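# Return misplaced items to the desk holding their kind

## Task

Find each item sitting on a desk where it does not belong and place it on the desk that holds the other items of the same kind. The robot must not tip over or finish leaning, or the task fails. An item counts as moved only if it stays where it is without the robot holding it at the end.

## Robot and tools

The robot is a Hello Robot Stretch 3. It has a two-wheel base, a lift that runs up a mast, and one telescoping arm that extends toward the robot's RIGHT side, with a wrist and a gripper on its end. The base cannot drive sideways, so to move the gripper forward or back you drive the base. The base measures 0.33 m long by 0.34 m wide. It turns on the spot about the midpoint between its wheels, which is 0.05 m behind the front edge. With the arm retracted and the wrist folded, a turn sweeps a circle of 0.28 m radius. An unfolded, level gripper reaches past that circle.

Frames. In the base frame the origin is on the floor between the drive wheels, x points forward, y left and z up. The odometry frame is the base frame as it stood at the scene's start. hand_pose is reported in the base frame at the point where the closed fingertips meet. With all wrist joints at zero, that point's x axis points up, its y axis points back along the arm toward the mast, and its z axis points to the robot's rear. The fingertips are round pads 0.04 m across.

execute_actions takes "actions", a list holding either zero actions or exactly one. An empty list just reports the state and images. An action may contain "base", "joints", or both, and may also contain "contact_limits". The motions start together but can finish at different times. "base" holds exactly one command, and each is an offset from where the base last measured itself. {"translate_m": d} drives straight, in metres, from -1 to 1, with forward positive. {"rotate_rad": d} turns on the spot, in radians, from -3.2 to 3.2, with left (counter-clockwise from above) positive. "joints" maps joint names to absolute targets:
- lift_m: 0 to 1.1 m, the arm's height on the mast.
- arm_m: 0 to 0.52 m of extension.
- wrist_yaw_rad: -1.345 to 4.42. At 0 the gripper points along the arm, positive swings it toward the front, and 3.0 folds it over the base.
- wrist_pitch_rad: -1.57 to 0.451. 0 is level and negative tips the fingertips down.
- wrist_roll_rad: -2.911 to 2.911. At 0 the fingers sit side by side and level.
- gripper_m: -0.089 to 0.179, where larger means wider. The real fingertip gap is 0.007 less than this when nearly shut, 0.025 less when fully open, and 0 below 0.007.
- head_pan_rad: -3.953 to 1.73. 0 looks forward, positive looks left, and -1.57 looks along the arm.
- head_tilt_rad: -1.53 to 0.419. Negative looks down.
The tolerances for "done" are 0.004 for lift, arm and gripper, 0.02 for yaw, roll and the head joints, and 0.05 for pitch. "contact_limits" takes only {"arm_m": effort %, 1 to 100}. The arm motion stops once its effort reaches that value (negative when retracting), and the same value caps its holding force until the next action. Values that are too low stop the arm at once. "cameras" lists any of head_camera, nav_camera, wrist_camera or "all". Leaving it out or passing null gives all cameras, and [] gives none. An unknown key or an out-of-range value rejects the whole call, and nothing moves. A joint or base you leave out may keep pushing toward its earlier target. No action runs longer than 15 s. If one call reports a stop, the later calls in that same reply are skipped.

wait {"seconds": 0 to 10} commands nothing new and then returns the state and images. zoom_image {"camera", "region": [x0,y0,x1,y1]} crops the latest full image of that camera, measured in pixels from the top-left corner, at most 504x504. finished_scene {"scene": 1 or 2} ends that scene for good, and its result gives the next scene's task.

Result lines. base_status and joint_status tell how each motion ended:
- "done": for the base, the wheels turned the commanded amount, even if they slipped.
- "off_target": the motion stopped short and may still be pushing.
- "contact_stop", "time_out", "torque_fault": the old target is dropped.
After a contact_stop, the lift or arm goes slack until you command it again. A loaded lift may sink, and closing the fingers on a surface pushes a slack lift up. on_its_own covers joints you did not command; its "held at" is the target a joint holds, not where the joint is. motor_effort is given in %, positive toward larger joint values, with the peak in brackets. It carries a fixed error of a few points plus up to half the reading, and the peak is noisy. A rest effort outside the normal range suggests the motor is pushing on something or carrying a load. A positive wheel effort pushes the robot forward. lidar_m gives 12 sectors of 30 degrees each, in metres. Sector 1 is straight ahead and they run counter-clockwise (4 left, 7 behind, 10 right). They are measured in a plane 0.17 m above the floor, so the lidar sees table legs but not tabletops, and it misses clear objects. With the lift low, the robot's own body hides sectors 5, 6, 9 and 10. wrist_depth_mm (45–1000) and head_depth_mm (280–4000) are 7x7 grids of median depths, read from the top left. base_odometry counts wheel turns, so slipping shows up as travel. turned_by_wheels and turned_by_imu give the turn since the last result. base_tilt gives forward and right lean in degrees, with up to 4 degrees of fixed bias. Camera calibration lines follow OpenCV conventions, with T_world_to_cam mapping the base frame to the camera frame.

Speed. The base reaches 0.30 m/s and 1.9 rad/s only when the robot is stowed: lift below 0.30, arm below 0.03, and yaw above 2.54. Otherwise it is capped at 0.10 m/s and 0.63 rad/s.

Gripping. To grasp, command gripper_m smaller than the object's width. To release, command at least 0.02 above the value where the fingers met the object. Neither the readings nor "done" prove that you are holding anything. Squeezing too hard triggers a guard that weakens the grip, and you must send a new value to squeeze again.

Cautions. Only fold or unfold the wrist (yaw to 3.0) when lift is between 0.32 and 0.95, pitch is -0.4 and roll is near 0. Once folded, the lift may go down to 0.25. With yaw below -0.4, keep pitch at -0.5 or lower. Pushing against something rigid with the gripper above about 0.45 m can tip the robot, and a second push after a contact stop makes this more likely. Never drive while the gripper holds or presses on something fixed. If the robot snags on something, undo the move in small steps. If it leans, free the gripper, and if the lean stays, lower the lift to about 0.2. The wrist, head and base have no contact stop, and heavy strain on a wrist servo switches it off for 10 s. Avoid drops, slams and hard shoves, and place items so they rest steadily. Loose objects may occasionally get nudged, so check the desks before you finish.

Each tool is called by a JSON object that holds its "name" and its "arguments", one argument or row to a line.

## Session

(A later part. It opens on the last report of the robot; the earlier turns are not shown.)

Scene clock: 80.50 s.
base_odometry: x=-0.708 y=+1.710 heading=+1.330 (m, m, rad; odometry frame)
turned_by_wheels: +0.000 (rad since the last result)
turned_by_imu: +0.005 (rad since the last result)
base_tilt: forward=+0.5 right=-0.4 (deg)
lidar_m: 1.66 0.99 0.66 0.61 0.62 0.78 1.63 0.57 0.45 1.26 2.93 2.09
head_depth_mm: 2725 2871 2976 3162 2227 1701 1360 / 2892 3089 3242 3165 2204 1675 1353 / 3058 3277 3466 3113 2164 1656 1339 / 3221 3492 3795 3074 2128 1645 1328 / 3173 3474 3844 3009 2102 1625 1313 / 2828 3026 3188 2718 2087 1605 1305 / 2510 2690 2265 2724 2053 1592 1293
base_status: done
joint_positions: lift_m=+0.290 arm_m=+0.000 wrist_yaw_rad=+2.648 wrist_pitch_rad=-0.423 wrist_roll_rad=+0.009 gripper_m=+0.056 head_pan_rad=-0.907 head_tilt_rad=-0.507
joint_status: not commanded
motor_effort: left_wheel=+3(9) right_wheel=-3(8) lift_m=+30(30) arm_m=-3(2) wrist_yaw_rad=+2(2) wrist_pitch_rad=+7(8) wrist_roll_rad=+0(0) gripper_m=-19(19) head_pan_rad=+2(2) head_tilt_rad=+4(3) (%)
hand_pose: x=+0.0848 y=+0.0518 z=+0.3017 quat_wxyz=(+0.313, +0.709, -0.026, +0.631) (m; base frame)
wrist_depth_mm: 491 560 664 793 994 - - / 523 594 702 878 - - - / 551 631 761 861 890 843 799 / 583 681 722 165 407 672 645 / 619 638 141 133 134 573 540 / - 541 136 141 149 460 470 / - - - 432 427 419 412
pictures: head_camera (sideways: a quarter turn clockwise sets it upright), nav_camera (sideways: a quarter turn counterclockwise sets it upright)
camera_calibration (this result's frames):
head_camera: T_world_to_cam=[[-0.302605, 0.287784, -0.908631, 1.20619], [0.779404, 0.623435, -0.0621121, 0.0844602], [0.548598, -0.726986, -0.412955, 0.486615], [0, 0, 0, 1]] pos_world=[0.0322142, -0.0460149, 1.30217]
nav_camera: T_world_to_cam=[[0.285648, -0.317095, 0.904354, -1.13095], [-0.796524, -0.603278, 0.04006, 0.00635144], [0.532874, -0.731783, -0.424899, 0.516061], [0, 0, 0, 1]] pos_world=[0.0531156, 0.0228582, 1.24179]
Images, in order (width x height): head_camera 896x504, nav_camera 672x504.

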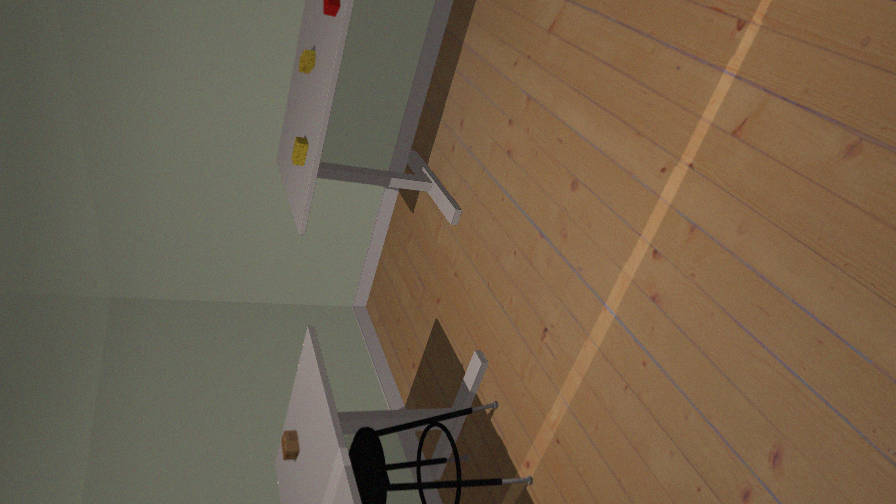

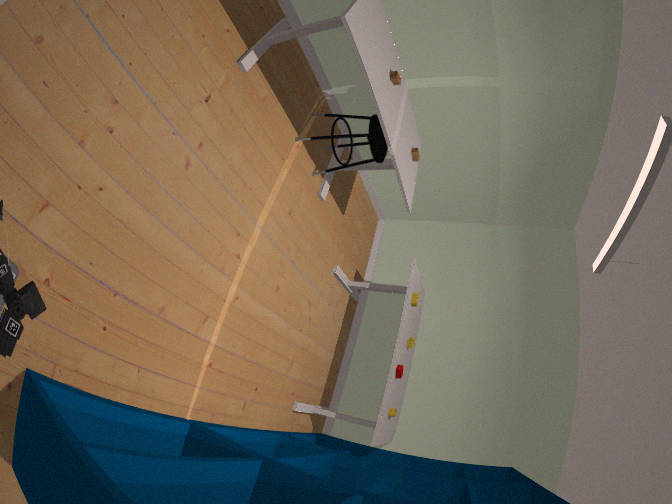

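{"name": "execute_actions", "arguments": {
  "actions": [
    {"base":{"rotate_rad":-0.92},"joints":{"head_pan_rad":0.4,"head_tilt_rad":-0.6}}
  ],
  "cameras": []
}}

{"name": "execute_actions", "arguments": {
  "actions": [
    {"base":{"translate_m":1.0}}
  ],
  "cameras": ["head_camera"]
}}

{"name": "execute_actions", "arguments": {
  "actions": [
    {"base":{"translate_m":0.9},"joints":{"head_pan_rad":0.8,"head_tilt_rad":-0.8}}
  ],
  "cameras": ["nav_camera","head_camera"]
}}

Scene clock: 95.13 s.
base_odometry: x=-0.708 y=+1.710 heading=+0.410 (m, m, rad; odometry frame)
turned_by_wheels: -0.920 (rad since the last result)
turned_by_imu: -0.922 (rad since the last result)
base_tilt: forward=+0.5 right=-0.4 (deg)
lidar_m: 2.26 1.91 1.66 0.86 0.63 0.61 0.64 0.88 2.48 0.49 0.46 1.26
head_depth_mm: 3026 3355 3670 2713 1986 1558 1287 / 2771 3110 3531 2644 1969 1549 1277 / 2589 2823 2674 2617 1940 1532 1267 / 2402 2609 2255 2472 1912 1524 1258 / 2228 2434 2688 2508 1880 1502 1245 / 2095 2320 2110 2503 1867 1491 1242 / 1983 2171 1878 2264 1849 1477 1229
base_status: done
joint_positions: lift_m=+0.290 arm_m=+0.000 wrist_yaw_rad=+2.648 wrist_pitch_rad=-0.423 wrist_roll_rad=+0.009 gripper_m=+0.056 head_pan_rad=+0.393 head_tilt_rad=-0.593
joint_status: all done
motor_effort: left_wheel=+3(9) right_wheel=-4(10) lift_m=+30(30) arm_m=-3(3) wrist_yaw_rad=+2(2) wrist_pitch_rad=+8(8) wrist_roll_rad=+0(0) gripper_m=-19(19) head_pan_rad=+2(31) head_tilt_rad=-4(15) (%)
hand_pose: x=+0.0848 y=+0.0518 z=+0.3017 quat_wxyz=(+0.313, +0.709, -0.026, +0.631) (m; base frame)
wrist_depth_mm: 830 - - - - - - / 822 - - - - - - / 798 - 958 917 886 847 798 / 752 786 762 164 409 675 652 / 674 648 142 133 134 562 544 / - 542 136 141 149 465 470 / - - - 427 427 418 409
pictures: none
No camera images: the call's "cameras" was empty. Leave "cameras" out to get every camera's image.

Scene clock: 100.20 s.
base_odometry: x=+0.209 y=+2.109 heading=+0.410 (m, m, rad; odometry frame)
turned_by_wheels: +0.000 (rad since the last result)
turned_by_imu: +0.005 (rad since the last result)
base_tilt: forward=+0.6 right=-0.4 (deg)
lidar_m: 1.94 1.60 1.35 1.56 1.51 1.46 1.54 0.93 1.26 0.89 1.55 2.30
head_depth_mm: 2315 2499 2731 2687 1993 1554 1292 / 2112 2427 2740 2648 1949 1541 1282 / 1963 2191 2405 2603 1946 1537 1269 / 1835 2046 1720 2354 1884 1519 1257 / 1704 1881 1630 1540 1813 1504 1247 / 1608 1762 1641 1380 1798 1496 1237 / 1508 1651 1606 1248 1845 1469 1222
base_status: done
joint_positions: lift_m=+0.290 arm_m=+0.000 wrist_yaw_rad=+2.648 wrist_pitch_rad=-0.423 wrist_roll_rad=+0.009 gripper_m=+0.056 head_pan_rad=+0.393 head_tilt_rad=-0.593
joint_status: not commanded
motor_effort: left_wheel=+2(8) right_wheel=-3(9) lift_m=+30(30) arm_m=-2(3) wrist_yaw_rad=+2(1) wrist_pitch_rad=+7(8) wrist_roll_rad=+0(0) gripper_m=-19(19) head_pan_rad=+3(3) head_tilt_rad=-3(3) (%)
hand_pose: x=+0.0848 y=+0.0518 z=+0.3017 quat_wxyz=(+0.313, +0.709, -0.026, +0.631) (m; base frame)
wrist_depth_mm: - - - - - - - / - - - - - - - / - - 988 921 870 834 796 / 812 780 754 165 403 673 647 / 668 639 141 133 133 567 540 / - 542 136 141 149 470 471 / - - - 428 424 414 412
pictures: head_camera (sideways: a quarter turn clockwise sets it upright)
camera_calibration (this result's frames):
head_camera: T_world_to_cam=[[-0.429515, -0.244082, -0.869448, 1.15585], [-0.39704, 0.915775, -0.0609463, 0.0901118], [0.811095, 0.319029, -0.49025, 0.585592], [0, 0, 0, 1]] pos_world=[0.0572619, 0.0127794, 1.29753]
Images, in order (width x height): head_camera 896x504.

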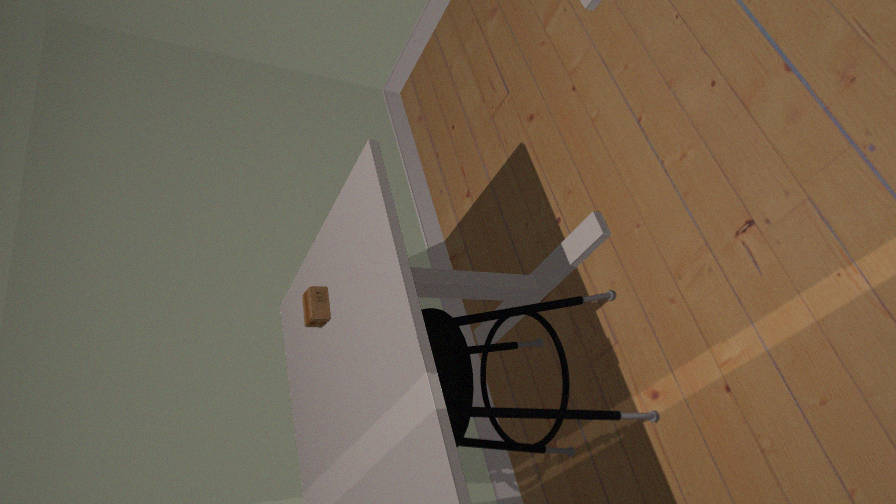

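Scene clock: 105.03 s.
base_odometry: x=+1.034 y=+2.468 heading=+0.410 (m, m, rad; odometry frame)
turned_by_wheels: +0.000 (rad since the last result)
turned_by_imu: +0.005 (rad since the last result)
base_tilt: forward=+0.5 right=-0.4 (deg)
lidar_m: 1.61 1.35 0.63 0.75 1.38 2.24 1.78 1.31 1.31 1.39 1.48 1.07
head_depth_mm: 1189 1377 1620 1877 1625 1367 1169 / 1172 1340 1577 1839 1620 1359 1163 / 1144 1310 1518 860 1528 1344 1157 / 1129 1282 1095 848 1501 1321 1147 / 1105 1256 1022 840 1444 1319 1149 / 1084 1228 1064 829 1042 1284 1137 / 1059 1203 1051 822 1430 1301 1125
base_status: done
joint_positions: lift_m=+0.290 arm_m=+0.000 wrist_yaw_rad=+2.648 wrist_pitch_rad=-0.423 wrist_roll_rad=+0.009 gripper_m=+0.056 head_pan_rad=+0.793 head_tilt_rad=-0.790
joint_status: all done
motor_effort: left_wheel=+2(9) right_wheel=-2(7) lift_m=+30(30) arm_m=-3(4) wrist_yaw_rad=+2(2) wrist_pitch_rad=+8(8) wrist_roll_rad=+0(0) gripper_m=-19(19) head_pan_rad=+3(22) head_tilt_rad=-5(23) (%)
hand_pose: x=+0.0848 y=+0.0518 z=+0.3017 quat_wxyz=(+0.313, +0.709, -0.026, +0.631) (m; base frame)
wrist_depth_mm: - - - - - - - / - - - - - - - / - - 977 881 856 832 810 / 823 787 755 165 405 677 646 / 668 638 142 133 134 575 540 / - 538 136 141 149 466 466 / - - - 430 428 418 411
pictures: head_camera (sideways: a quarter turn clockwise sets it upright), nav_camera (sideways: a quarter turn counterclockwise sets it upright)
camera_calibration (this result's frames):
head_camera: T_world_to_cam=[[-0.413358, -0.506565, -0.756655, 1.0087], [-0.730452, 0.680613, -0.0566137, 0.0864899], [0.543668, 0.529298, -0.651359, 0.796822], [0, 0, 0, 1]] pos_world=[0.0469228, 0.0303478, 1.28715]
nav_camera: T_world_to_cam=[[0.443413, 0.492308, 0.749011, -0.929362], [0.709075, -0.70383, 0.0428405, -0.00643724], [0.548268, 0.512109, -0.661171, 0.823364], [0, 0, 0, 1]] pos_world=[-0.0347684, 0.0313488, 1.24076]
Images, in order (width x height): head_camera 896x504, nav_camera 672x504.

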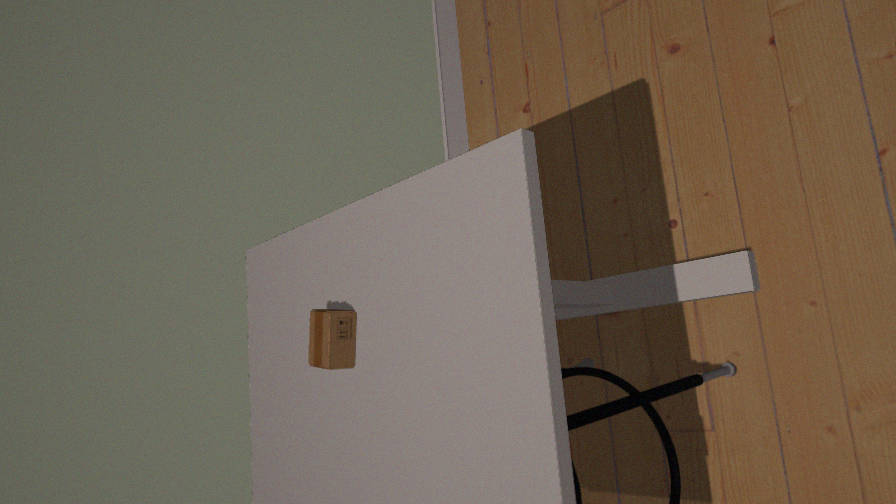

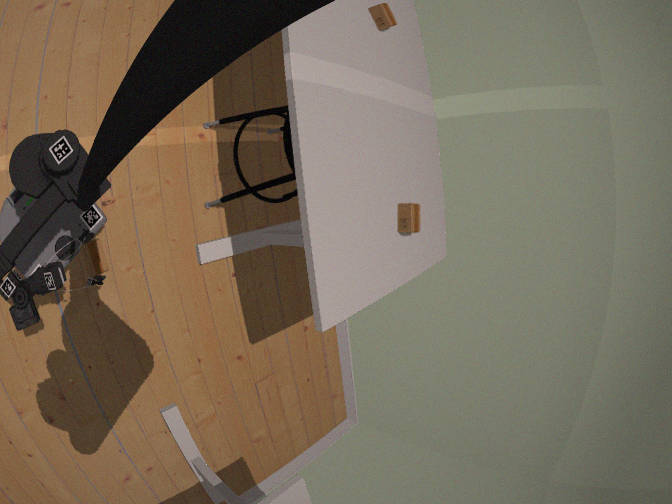

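{"name": "execute_actions", "arguments": {
  "actions": [
    {"base":{"rotate_rad":2.67},"joints":{"lift_m":0.78,"wrist_yaw_rad":0.0,"wrist_pitch_rad":-0.37,"head_pan_rad":-3.3,"head_tilt_rad":-0.6,"arm_m":0.04}}
  ]
}}

{"name": "execute_actions", "arguments": {
  "actions": [
    {"joints":{"arm_m":0.35,"lift_m":0.76,"head_pan_rad":-3.6}}
  ],
  "cameras": ["head_camera","wrist_camera"]
}}

Scene clock: 115.37 s.
base_odometry: x=+1.034 y=+2.468 heading=+3.080 (m, m, rad; odometry frame)
turned_by_wheels: +2.670 (rad since the last result)
turned_by_imu: +2.681 (rad since the last result)
base_tilt: forward=+0.6 right=-0.4 (deg)
lidar_m: 2.23 1.78 1.31 1.55 1.41 1.57 1.08 1.63 0.86 0.63 0.75 1.36
head_depth_mm: 1313 1459 1568 1162 1812 1630 - / 1309 1438 1563 1144 1796 1628 - / 1301 1421 1553 1127 1780 1603 - / 1291 1424 1537 1110 1764 1603 - / 1280 1410 1512 1051 1727 1533 - / 1282 1409 1503 1071 1487 1449 1227 / 1278 1394 1511 1060 1708 1470 1222
base_status: done
joint_positions: lift_m=+0.780 arm_m=+0.040 wrist_yaw_rad=+0.003 wrist_pitch_rad=-0.397 wrist_roll_rad=+0.009 gripper_m=+0.056 head_pan_rad=-3.293 head_tilt_rad=-0.606
joint_status: all done
motor_effort: left_wheel=-1(5) right_wheel=+3(9) lift_m=+40(41) arm_m=+5(7) wrist_yaw_rad=-2(3) wrist_pitch_rad=+9(10) wrist_roll_rad=+0(0) gripper_m=-18(19) head_pan_rad=-2(32) head_tilt_rad=+3(21) (%)
hand_pose: x=-0.0209 y=-0.4117 z=+0.7972 quat_wxyz=(+0.690, +0.140, -0.696, -0.140) (m; base frame)
wrist_depth_mm: 963 987 956 926 936 952 957 / 688 721 671 614 581 553 - / 517 485 461 439 418 397 408 / 386 368 353 165 236 315 303 / 321 310 142 133 134 289 - / - - 137 141 149 - - / - - 941 948 945 933 923
pictures: head_camera (sideways: a quarter turn clockwise sets it upright), nav_camera (sideways: a quarter turn counterclockwise sets it upright), wrist_camera
camera_calibration (this result's frames):
head_camera: T_world_to_cam=[[0.504597, -0.0152834, -0.86322, 1.14203], [-0.133866, -0.989136, -0.060739, 0.0882356], [-0.852914, 0.146205, -0.501161, 0.609939], [0, 0, 0, 1]] pos_world=[-0.0442262, 0.0155551, 1.29686]
nav_camera: T_world_to_cam=[[-0.511869, 0.0481737, 0.857712, -1.06524], [0.162181, 0.985892, 0.0414141, -0.00125428], [-0.843616, 0.160303, -0.51246, 0.638392], [0, 0, 0, 1]] pos_world=[-0.00650477, -0.0497828, 1.24087]
wrist_camera: T_world_to_cam=[[-0.992975, 0.0774623, -0.089439, 0.0813573], [0.117663, 0.566863, -0.815366, 0.909764], [-0.0124604, -0.820162, -0.571996, 0.286103], [0, 0, 0, 1]] pos_world=[-0.0226944, -0.287363, 0.912717]
Images, in order (width x height): head_camera 896x504, nav_camera 672x504, wrist_camera 644x364.

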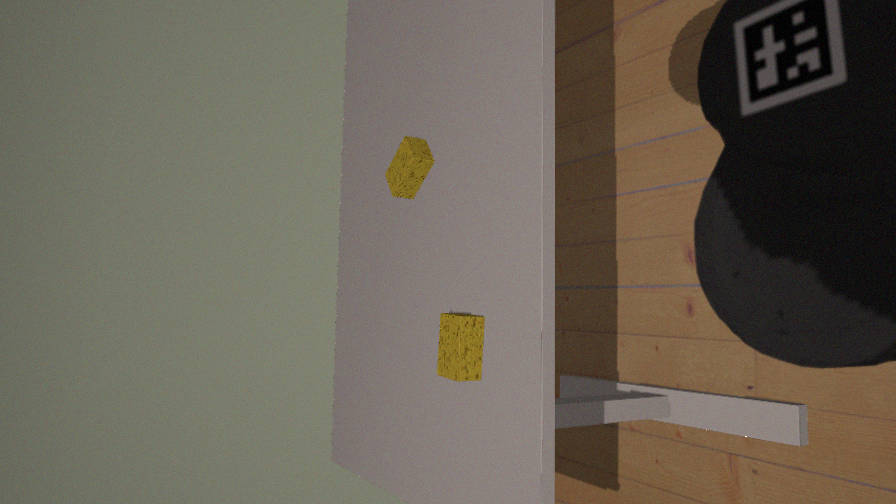

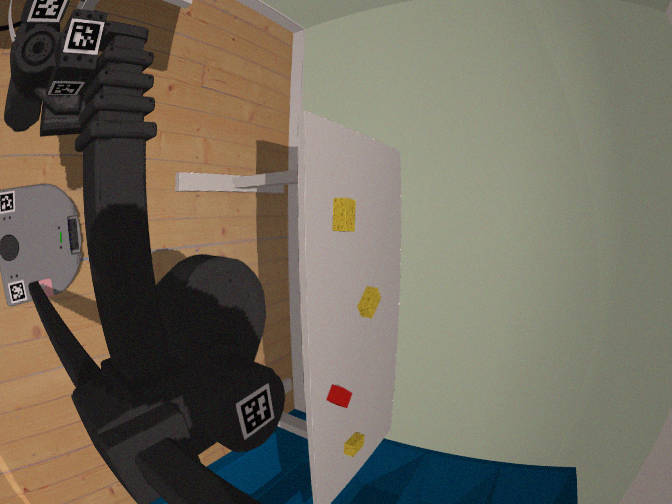

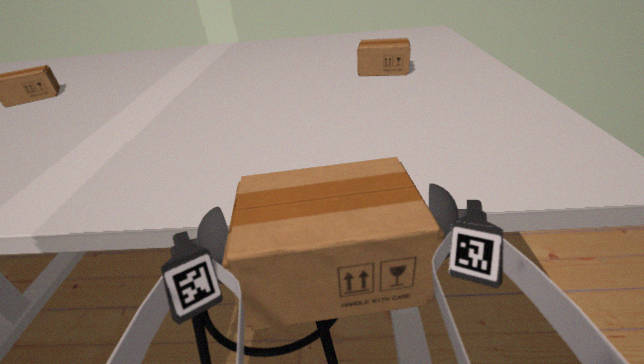

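Scene clock: 118.87 s.
base_odometry: x=+1.034 y=+2.468 heading=+3.080 (m, m, rad; odometry frame)
turned_by_wheels: +0.000 (rad since the last result)
turned_by_imu: +0.000 (rad since the last result)
base_tilt: forward=+0.6 right=-0.4 (deg)
lidar_m: 2.23 1.77 1.31 1.55 1.41 1.57 1.08 1.63 0.86 0.63 0.75 1.36
head_depth_mm: 1554 1729 1853 1278 1893 1547 1340 / 1495 1662 1738 1202 1819 1555 1326 / 1439 1592 1688 1095 1911 1620 - / 1385 1533 1633 1111 1819 1605 - / 1330 1469 1564 1090 1792 1564 - / 1287 1418 1502 1075 1710 1527 - / 1246 1362 1462 1057 1659 1471 -
base_status: not commanded
joint_positions: lift_m=+0.760 arm_m=+0.350 wrist_yaw_rad=+0.002 wrist_pitch_rad=-0.397 wrist_roll_rad=+0.009 gripper_m=+0.056 head_pan_rad=-3.593 head_tilt_rad=-0.606
joint_status: all done
motor_effort: left_wheel=+0(0) right_wheel=+4(3) lift_m=+30(37) arm_m=+6(5) wrist_yaw_rad=-1(2) wrist_pitch_rad=+8(9) wrist_roll_rad=+0(0) gripper_m=-18(18) head_pan_rad=-2(19) head_tilt_rad=+3(3) (%)
hand_pose: x=-0.0212 y=-0.7217 z=+0.7776 quat_wxyz=(+0.690, +0.140, -0.696, -0.140) (m; base frame)
wrist_depth_mm: 674 666 667 672 660 649 652 / 710 636 594 553 511 481 711 / 460 435 412 391 325 317 338 / 343 329 315 165 222 280 270 / 272 266 142 133 134 236 224 / 226 221 138 141 149 192 194 / 193 187 181 177 177 172 168
pictures: head_camera (sideways: a quarter turn clockwise sets it upright), wrist_camera
camera_calibration (this result's frames):
head_camera: T_world_to_cam=[[0.477556, -0.163684, -0.86322, 1.14219], [-0.42013, -0.905429, -0.060739, 0.0899818], [-0.771642, 0.391671, -0.501161, 0.609444], [0, 0, 0, 1]] pos_world=[-0.0373838, 0.0297296, 1.29686]
wrist_camera: T_world_to_cam=[[-0.992897, 0.0784425, -0.0894522, 0.104109], [0.118231, 0.56661, -0.81546, 1.06942], [-0.0132822, -0.820244, -0.57186, 0.0204852], [0, 0, 0, 1]] pos_world=[-0.0227972, -0.59731, 0.8931]
Images, in order (width x height): head_camera 896x504, wrist_camera 644x364.

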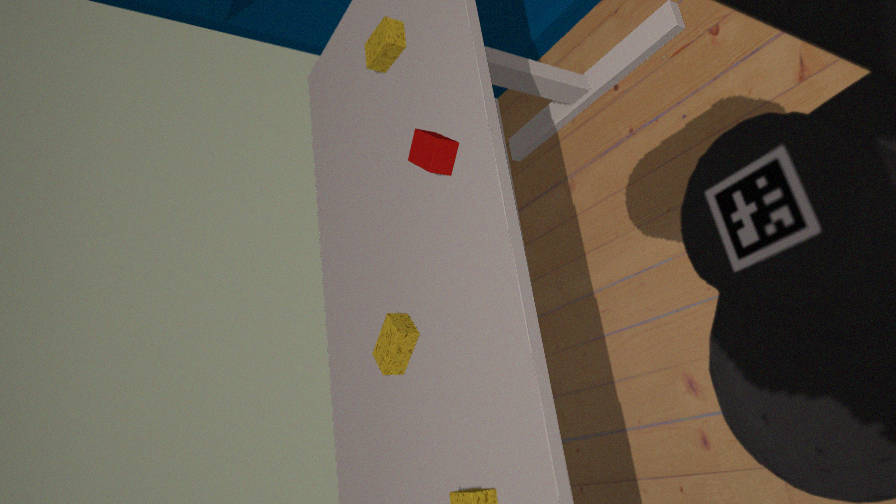

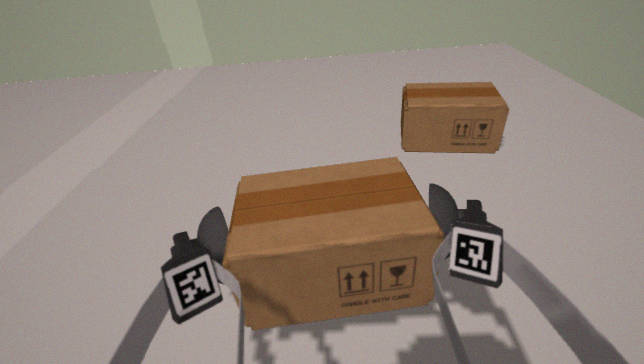

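{"name": "execute_actions", "arguments": {
  "actions": [
    {"joints":{"lift_m":0.733}}
  ],
  "cameras": []
}}

{"name": "execute_actions", "arguments": {
  "actions": [
    {"joints":{"gripper_m":0.17,"lift_m":0.731}}
  ],
  "cameras": []
}}

{"name": "execute_actions", "arguments": {
  "actions": [
    {"joints":{"lift_m":0.8,"arm_m":0.29}}
  ],
  "cameras": ["wrist_camera"]
}}

{"name": "execute_actions", "arguments": {
  "actions": [
    {"base":{"translate_m":-0.32},"joints":{"arm_m":0.05,"lift_m":0.82,"head_pan_rad":-3.9,"head_tilt_rad":-0.75}}
  ]
}}

Scene clock: 135.77 s.
base_odometry: x=+1.034 y=+2.468 heading=+3.080 (m, m, rad; odometry frame)
turned_by_wheels: +0.000 (rad since the last result)
turned_by_imu: +0.000 (rad since the last result)
base_tilt: forward=+0.6 right=-0.4 (deg)
lidar_m: 2.24 1.78 1.31 1.56 1.41 1.57 1.07 1.63 0.86 0.63 0.74 1.36
head_depth_mm: 1556 1724 1851 1281 1889 1550 1343 / 1504 1657 1742 1205 1829 1535 1297 / 1434 1592 1679 1097 1900 1566 - / 1382 1531 1623 1106 1810 1553 - / 1325 1464 1558 1093 1805 1536 - / 1280 1413 1502 1076 1721 1497 - / 1241 1360 1455 1059 1669 1459 1282
base_status: not commanded
joint_positions: lift_m=+0.733 arm_m=+0.350 wrist_yaw_rad=+0.002 wrist_pitch_rad=-0.397 wrist_roll_rad=+0.009 gripper_m=+0.056 head_pan_rad=-3.593 head_tilt_rad=-0.606
joint_status: all done
motor_effort: left_wheel=-1(0) right_wheel=+3(4) lift_m=+30(32) arm_m=+5(5) wrist_yaw_rad=-1(2) wrist_pitch_rad=+9(9) wrist_roll_rad=+0(0) gripper_m=-18(19) head_pan_rad=-2(3) head_tilt_rad=+3(3) (%)
hand_pose: x=-0.0212 y=-0.7217 z=+0.7506 quat_wxyz=(+0.690, +0.140, -0.696, -0.140) (m; base frame)
wrist_depth_mm: 671 663 669 653 641 635 666 / 594 535 503 464 327 316 389 / 392 367 348 329 302 293 286 / 287 276 265 165 200 237 228 / 228 223 142 133 134 200 190 / 191 187 137 141 149 162 163 / 163 158 153 152 148 145 142
pictures: none
No camera images: the call's "cameras" was empty. Leave "cameras" out to get every camera's image.

Scene clock: 137.40 s.
base_odometry: x=+1.034 y=+2.468 heading=+3.080 (m, m, rad; odometry frame)
turned_by_wheels: +0.000 (rad since the last result)
turned_by_imu: +0.000 (rad since the last result)
base_tilt: forward=+0.6 right=-0.4 (deg)
lidar_m: 2.23 1.78 1.31 1.56 1.40 1.57 1.07 1.63 0.86 0.63 0.74 1.36
head_depth_mm: 1563 1726 1850 1284 1894 1557 1345 / 1492 1674 1741 1201 1829 1534 1295 / 1438 1590 1693 1092 1915 1553 - / 1380 1529 1629 1108 1840 1549 - / 1333 1476 1555 1091 1808 1535 - / 1282 1413 1500 1075 1709 1501 - / 1245 1364 1454 1059 1659 1460 1283
base_status: not commanded
joint_positions: lift_m=+0.731 arm_m=+0.350 wrist_yaw_rad=+0.002 wrist_pitch_rad=-0.389 wrist_roll_rad=+0.009 gripper_m=+0.170 head_pan_rad=-3.593 head_tilt_rad=-0.606
joint_status: all done
motor_effort: left_wheel=-1(2) right_wheel=+4(3) lift_m=+30(29) arm_m=+5(5) wrist_yaw_rad=-1(1) wrist_pitch_rad=+6(9) wrist_roll_rad=+0(0) gripper_m=-1(83) head_pan_rad=-3(3) head_tilt_rad=+3(3) (%)
hand_pose: x=-0.0212 y=-0.7226 z=+0.7503 quat_wxyz=(+0.691, +0.137, -0.697, -0.137) (m; base frame)
wrist_depth_mm: 667 663 666 651 642 632 649 / 609 561 511 468 384 319 394 / 391 373 350 331 304 296 287 / 288 279 266 166 225 243 229 / 229 228 151 136 137 197 191 / 196 - 146 141 152 164 158 / - 156 154 151 149 145 141
pictures: none
No camera images: the call's "cameras" was empty. Leave "cameras" out to get every camera's image.

Scene clock: 139.00 s.
base_odometry: x=+1.034 y=+2.468 heading=+3.080 (m, m, rad; odometry frame)
turned_by_wheels: +0.000 (rad since the last result)
turned_by_imu: +0.000 (rad since the last result)
base_tilt: forward=+0.5 right=-0.4 (deg)
lidar_m: 2.24 1.77 1.31 1.55 1.41 1.57 1.07 1.63 0.86 0.64 0.75 1.36
head_depth_mm: 1562 1731 1845 1279 1885 1551 - / 1494 1669 1739 1205 1826 1571 - / 1433 1597 1691 1099 1913 - - / 1377 1539 1625 1106 1867 - - / 1337 1473 1546 1097 1798 - - / 1282 1412 1506 1072 1724 - - / 1246 1358 1460 1055 1647 1529 -
base_status: not commanded
joint_positions: lift_m=+0.800 arm_m=+0.290 wrist_yaw_rad=+0.002 wrist_pitch_rad=-0.388 wrist_roll_rad=+0.009 gripper_m=+0.170 head_pan_rad=-3.593 head_tilt_rad=-0.606
joint_status: all done
motor_effort: left_wheel=-1(1) right_wheel=+3(3) lift_m=+39(39) arm_m=-3(3) wrist_yaw_rad=-1(1) wrist_pitch_rad=+6(6) wrist_roll_rad=+0(0) gripper_m=+0(0) head_pan_rad=-3(3) head_tilt_rad=+3(3) (%)
hand_pose: x=-0.0212 y=-0.6633 z=+0.8192 quat_wxyz=(+0.691, +0.137, -0.697, -0.137) (m; base frame)
wrist_depth_mm: 729 722 718 724 719 726 709 / 799 755 762 697 649 686 787 / 587 552 519 493 391 441 821 / 431 412 396 380 363 358 339 / 340 340 315 236 289 292 282 / 285 - 264 235 247 243 234 / 242 230 230 223 219 216 208
pictures: wrist_camera
camera_calibration (this result's frames):
wrist_camera: T_world_to_cam=[[-0.992896, 0.0776691, -0.0901378, 0.1033], [0.118242, 0.559574, -0.820303, 1.06956], [-0.0132735, -0.825133, -0.564782, 0.0831768], [0, 0, 0, 1]] pos_world=[-0.022797, -0.53789, 0.933653]
Images, in order (width x height): wrist_camera 644x364.

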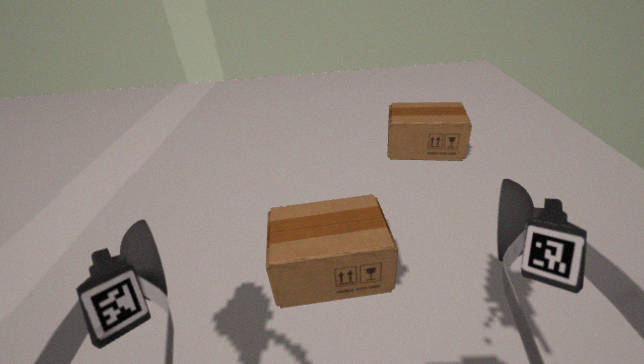

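Scene clock: 143.67 s.
base_odometry: x=+1.354 y=+2.448 heading=+3.080 (m, m, rad; odometry frame)
turned_by_wheels: +0.000 (rad since the last result)
turned_by_imu: -0.001 (rad since the last result)
base_tilt: forward=+0.6 right=-0.5 (deg)
lidar_m: 2.55 2.02 1.43 1.32 1.62 1.25 0.76 1.29 1.31 0.84 0.71 1.61
head_depth_mm: - - - - - 1411 1172 / 1461 1618 - - - - - / 1422 1609 1232 905 - - - / 1314 1488 1204 906 1608 - - / 1219 1377 1187 926 - - - / 1139 1271 1167 890 - - - / 1068 1185 1148 872 - - -
base_status: done
joint_positions: lift_m=+0.820 arm_m=+0.050 wrist_yaw_rad=+0.002 wrist_pitch_rad=-0.388 wrist_roll_rad=+0.009 gripper_m=+0.170 head_pan_rad=-3.893 head_tilt_rad=-0.740
joint_status: all done
motor_effort: left_wheel=+0(5) right_wheel=+3(4) lift_m=+39(40) arm_m=-3(4) wrist_yaw_rad=-1(2) wrist_pitch_rad=+6(6) wrist_roll_rad=+0(0) gripper_m=+0(0) head_pan_rad=-3(18) head_tilt_rad=-5(21) (%)
hand_pose: x=-0.0212 y=-0.4233 z=+0.8392 quat_wxyz=(+0.691, +0.136, -0.697, -0.137) (m; base frame)
wrist_depth_mm: 955 939 956 931 922 921 920 / 975 946 848 980 - - - / 644 613 578 626 - - - / 450 453 435 468 - - - / 377 375 349 371 - - - / 313 - 303 895 - - - / - - - - - 985 947
pictures: head_camera (sideways: a quarter turn clockwise sets it upright), nav_camera (sideways: a quarter turn counterclockwise sets it upright), wrist_camera
camera_calibration (this result's frames):
head_camera: T_world_to_cam=[[0.489161, -0.373564, -0.788144, 1.04424], [-0.663192, -0.746205, -0.0579247, 0.0877901], [-0.566478, 0.551025, -0.612759, 0.753382], [0, 0, 0, 1]] pos_world=[-0.0258039, 0.0404655, 1.28974]
nav_camera: T_world_to_cam=[[-0.47597, 0.404235, 0.781055, -0.965521], [0.686435, 0.725943, 0.0425973, -0.00598529], [-0.549782, 0.556418, -0.623008, 0.78042], [0, 0, 0, 1]] pos_world=[-0.0263893, -0.039598, 1.24059]
wrist_camera: T_world_to_cam=[[-0.99289, 0.0777249, -0.090152, 0.0864875], [0.118283, 0.559418, -0.820403, 0.951746], [-0.0133331, -0.825234, -0.564634, 0.292347], [0, 0, 0, 1]] pos_world=[-0.0228045, -0.297892, 0.953681]
Images, in order (width x height): head_camera 896x504, nav_camera 672x504, wrist_camera 644x364.

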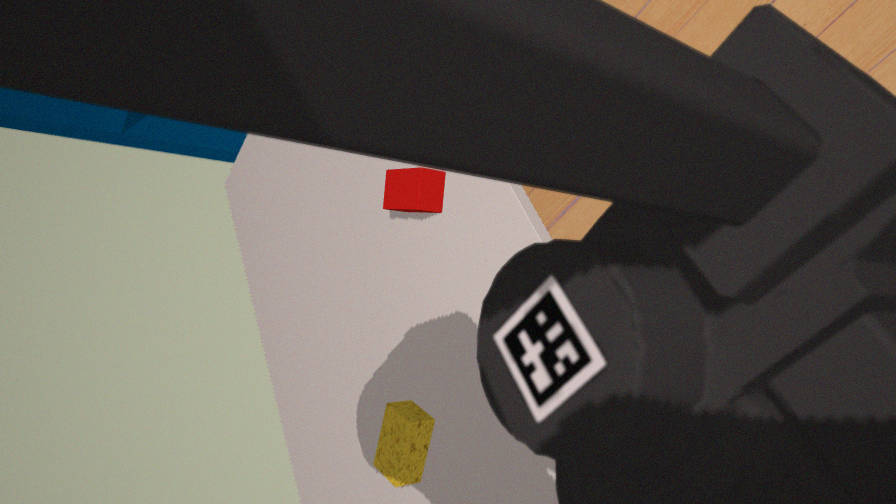

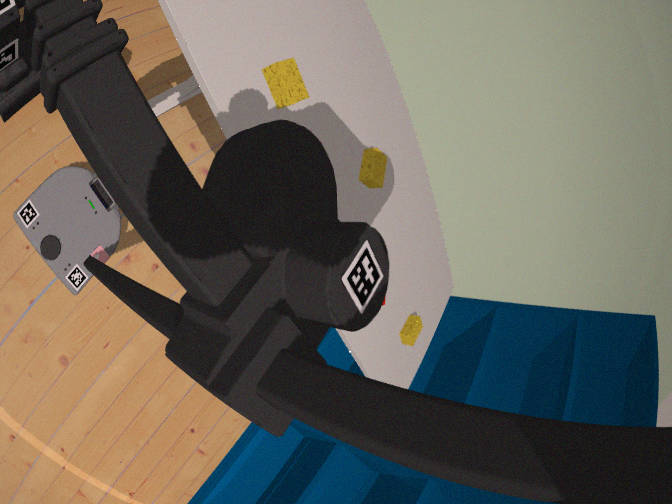

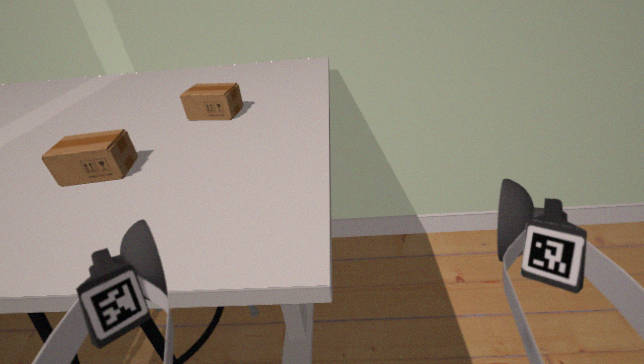

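{"name": "execute_actions", "arguments": {
  "actions": [
    {"base":{"rotate_rad":-2.435},"joints":{"arm_m":0.33,"head_pan_rad":-1.5}}
  ],
  "cameras": ["wrist_camera","head_camera"]
}}

Scene clock: 151.07 s.
base_odometry: x=+1.354 y=+2.448 heading=+0.645 (m, m, rad; odometry frame)
turned_by_wheels: -2.435 (rad since the last result)
turned_by_imu: -2.445 (rad since the last result)
base_tilt: forward=+0.5 right=-0.4 (deg)
lidar_m: 1.41 1.29 0.71 0.71 2.56 2.55 2.03 1.43 1.32 1.28 1.22 0.76
head_depth_mm: 1638 1854 1270 1881 - - - / 1512 1812 1314 - 1631 1401 1194 / 1468 1628 1286 - 1661 1390 1179 / 1342 1512 1207 875 1565 1371 1181 / 1245 1403 1189 890 763 1357 1166 / 1155 1292 1170 880 712 1346 1155 / 1071 1192 1150 867 703 1255 1151
base_status: done
joint_positions: lift_m=+0.820 arm_m=+0.330 wrist_yaw_rad=+0.002 wrist_pitch_rad=-0.388 wrist_roll_rad=+0.009 gripper_m=+0.170 head_pan_rad=-1.507 head_tilt_rad=-0.741
joint_status: all done
motor_effort: left_wheel=+2(7) right_wheel=-3(7) lift_m=+39(38) arm_m=+5(5) wrist_yaw_rad=-1(1) wrist_pitch_rad=+6(6) wrist_roll_rad=+0(0) gripper_m=+0(0) head_pan_rad=+3(32) head_tilt_rad=-5(4) (%)
hand_pose: x=-0.0212 y=-0.7028 z=+0.8393 quat_wxyz=(+0.691, +0.136, -0.697, -0.137) (m; base frame)
wrist_depth_mm: 624 739 891 - - - 982 / 656 757 835 764 704 672 - / 635 612 567 539 509 489 764 / 475 457 433 416 400 393 838 / 374 372 351 284 322 319 825 / 312 - 293 278 276 289 990 / 266 252 252 247 240 949 938
pictures: head_camera (sideways: a quarter turn clockwise sets it upright), wrist_camera
camera_calibration (this result's frames):
head_camera: T_world_to_cam=[[-0.0999637, 0.607409, -0.788075, 1.04774], [0.994391, 0.088501, -0.0579219, 0.0776752], [0.0345632, -0.789444, -0.612848, 0.749832], [0, 0, 0, 1]] pos_world=[0.00157997, -0.0513298, 1.28973]
wrist_camera: T_world_to_cam=[[-0.99289, 0.0777266, -0.0901604, 0.108221], [0.118289, 0.559332, -0.820461, 1.10812], [-0.0133421, -0.825292, -0.564549, 0.0615843], [0, 0, 0, 1]] pos_world=[-0.0228056, -0.577392, 0.953692]
Images, in order (width x height): head_camera 896x504, wrist_camera 644x364.

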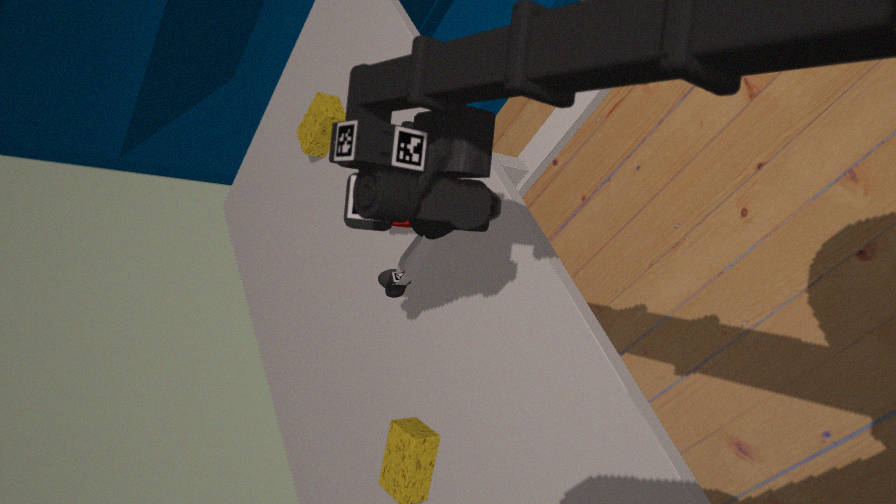

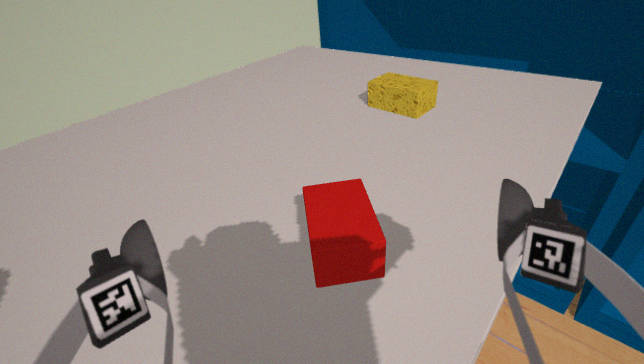

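{"name": "execute_actions", "arguments": {
  "actions": [
    {"base":{"translate_m":-0.01},"joints":{"arm_m":0.435,"lift_m":0.73}}
  ],
  "cameras": ["wrist_camera"]
}}

{"name": "execute_actions", "arguments": {
  "actions": [
    {"joints":{"gripper_m":0.025}}
  ],
  "cameras": ["wrist_camera"]
}}

Scene clock: 156.70 s.
base_odometry: x=+1.346 y=+2.442 heading=+0.645 (m, m, rad; odometry frame)
turned_by_wheels: +0.000 (rad since the last result)
turned_by_imu: +0.000 (rad since the last result)
base_tilt: forward=+0.6 right=-0.4 (deg)
lidar_m: 1.42 1.29 0.71 0.71 2.55 2.54 2.01 1.42 1.31 1.28 1.23 0.77
head_depth_mm: 1635 1830 1264 1877 1695 1445 - / 1522 1820 1223 1043 - 1398 1185 / 1468 1637 1229 - 1664 1376 1183 / 1364 1513 1206 874 1553 1370 1174 / 1249 1406 1186 894 779 1364 1165 / 1162 1302 1164 883 710 1353 1158 / 1082 1196 1146 869 703 1280 1153
base_status: done
joint_positions: lift_m=+0.730 arm_m=+0.435 wrist_yaw_rad=+0.002 wrist_pitch_rad=-0.388 wrist_roll_rad=+0.009 gripper_m=+0.170 head_pan_rad=-1.507 head_tilt_rad=-0.741
joint_status: all done
motor_effort: left_wheel=+4(4) right_wheel=-4(11) lift_m=+29(32) arm_m=+5(5) wrist_yaw_rad=-1(1) wrist_pitch_rad=+6(6) wrist_roll_rad=+0(0) gripper_m=+0(0) head_pan_rad=+3(3) head_tilt_rad=-5(5) (%)
hand_pose: x=-0.0212 y=-0.8078 z=+0.7497 quat_wxyz=(+0.691, +0.136, -0.697, -0.137) (m; base frame)
wrist_depth_mm: 566 670 788 818 - - 929 / 564 551 510 472 411 411 385 / 392 368 350 329 314 299 285 / 287 276 263 174 243 240 226 / 228 227 212 142 185 195 190 / 195 - 178 123 128 163 157 / - 155 154 136 142 144 139
pictures: wrist_camera
camera_calibration (this result's frames):
wrist_camera: T_world_to_cam=[[-0.992889, 0.077728, -0.09017, 0.108307], [0.118296, 0.559233, -0.820527, 1.09329], [-0.0133519, -0.825359, -0.564451, -0.0757736], [0, 0, 0, 1]] pos_world=[-0.0228069, -0.682362, 0.864068]
Images, in order (width x height): wrist_camera 644x364.

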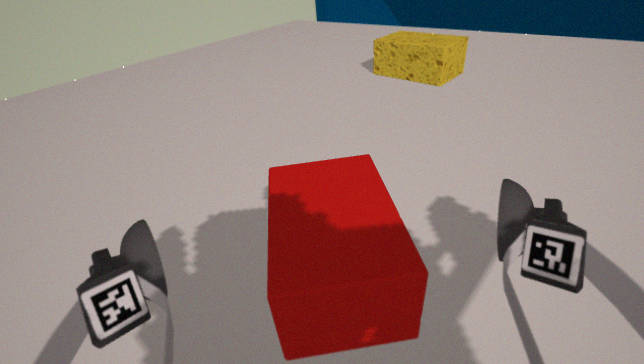

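Scene clock: 158.63 s.
base_odometry: x=+1.346 y=+2.442 heading=+0.645 (m, m, rad; odometry frame)
turned_by_wheels: +0.000 (rad since the last result)
turned_by_imu: +0.000 (rad since the last result)
base_tilt: forward=+0.5 right=-0.4 (deg)
lidar_m: 1.42 1.29 0.71 0.71 2.54 2.55 2.01 1.43 1.31 1.28 1.23 0.76
head_depth_mm: 1639 1832 1259 1872 1700 1440 - / 1527 1824 1221 1041 - 1393 1186 / 1477 1638 1230 - 1672 1388 1179 / 1357 1519 1204 887 1555 1380 1174 / 1250 1406 1182 891 780 1351 1165 / 1158 1293 1167 880 711 1349 1157 / 1078 1197 1152 865 701 1282 1152
base_status: not commanded
joint_positions: lift_m=+0.730 arm_m=+0.435 wrist_yaw_rad=+0.002 wrist_pitch_rad=-0.388 wrist_roll_rad=+0.009 gripper_m=+0.026 head_pan_rad=-1.507 head_tilt_rad=-0.741
joint_status: all done
motor_effort: left_wheel=+4(4) right_wheel=-4(4) lift_m=+29(29) arm_m=+5(4) wrist_yaw_rad=-1(1) wrist_pitch_rad=+6(6) wrist_roll_rad=+0(0) gripper_m=-20(92) head_pan_rad=+2(3) head_tilt_rad=-5(4) (%)
hand_pose: x=-0.0212 y=-0.8078 z=+0.7497 quat_wxyz=(+0.691, +0.136, -0.697, -0.137) (m; base frame)
wrist_depth_mm: 567 666 791 822 - - 907 / 566 553 509 467 408 409 387 / 394 369 347 329 315 299 285 / 287 276 265 174 245 236 226 / 228 221 216 142 139 196 188 / 189 185 125 124 126 164 160 / 161 159 153 139 142 143 141
pictures: wrist_camera
camera_calibration (this result's frames):
wrist_camera: T_world_to_cam=[[-0.992889, 0.0777267, -0.0901695, 0.108306], [0.118295, 0.559233, -0.820527, 1.09329], [-0.0133511, -0.825359, -0.564451, -0.0757739], [0, 0, 0, 1]] pos_world=[-0.0228067, -0.682362, 0.864068]
Images, in order (width x height): wrist_camera 644x364.

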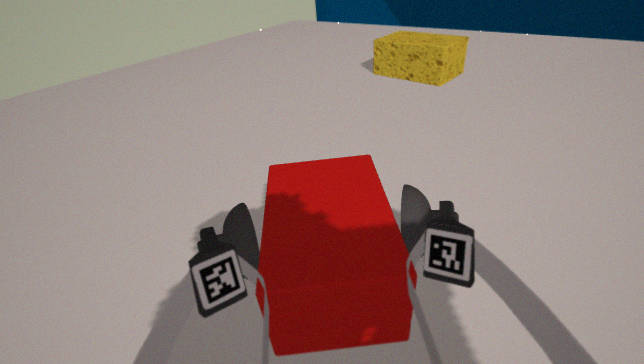

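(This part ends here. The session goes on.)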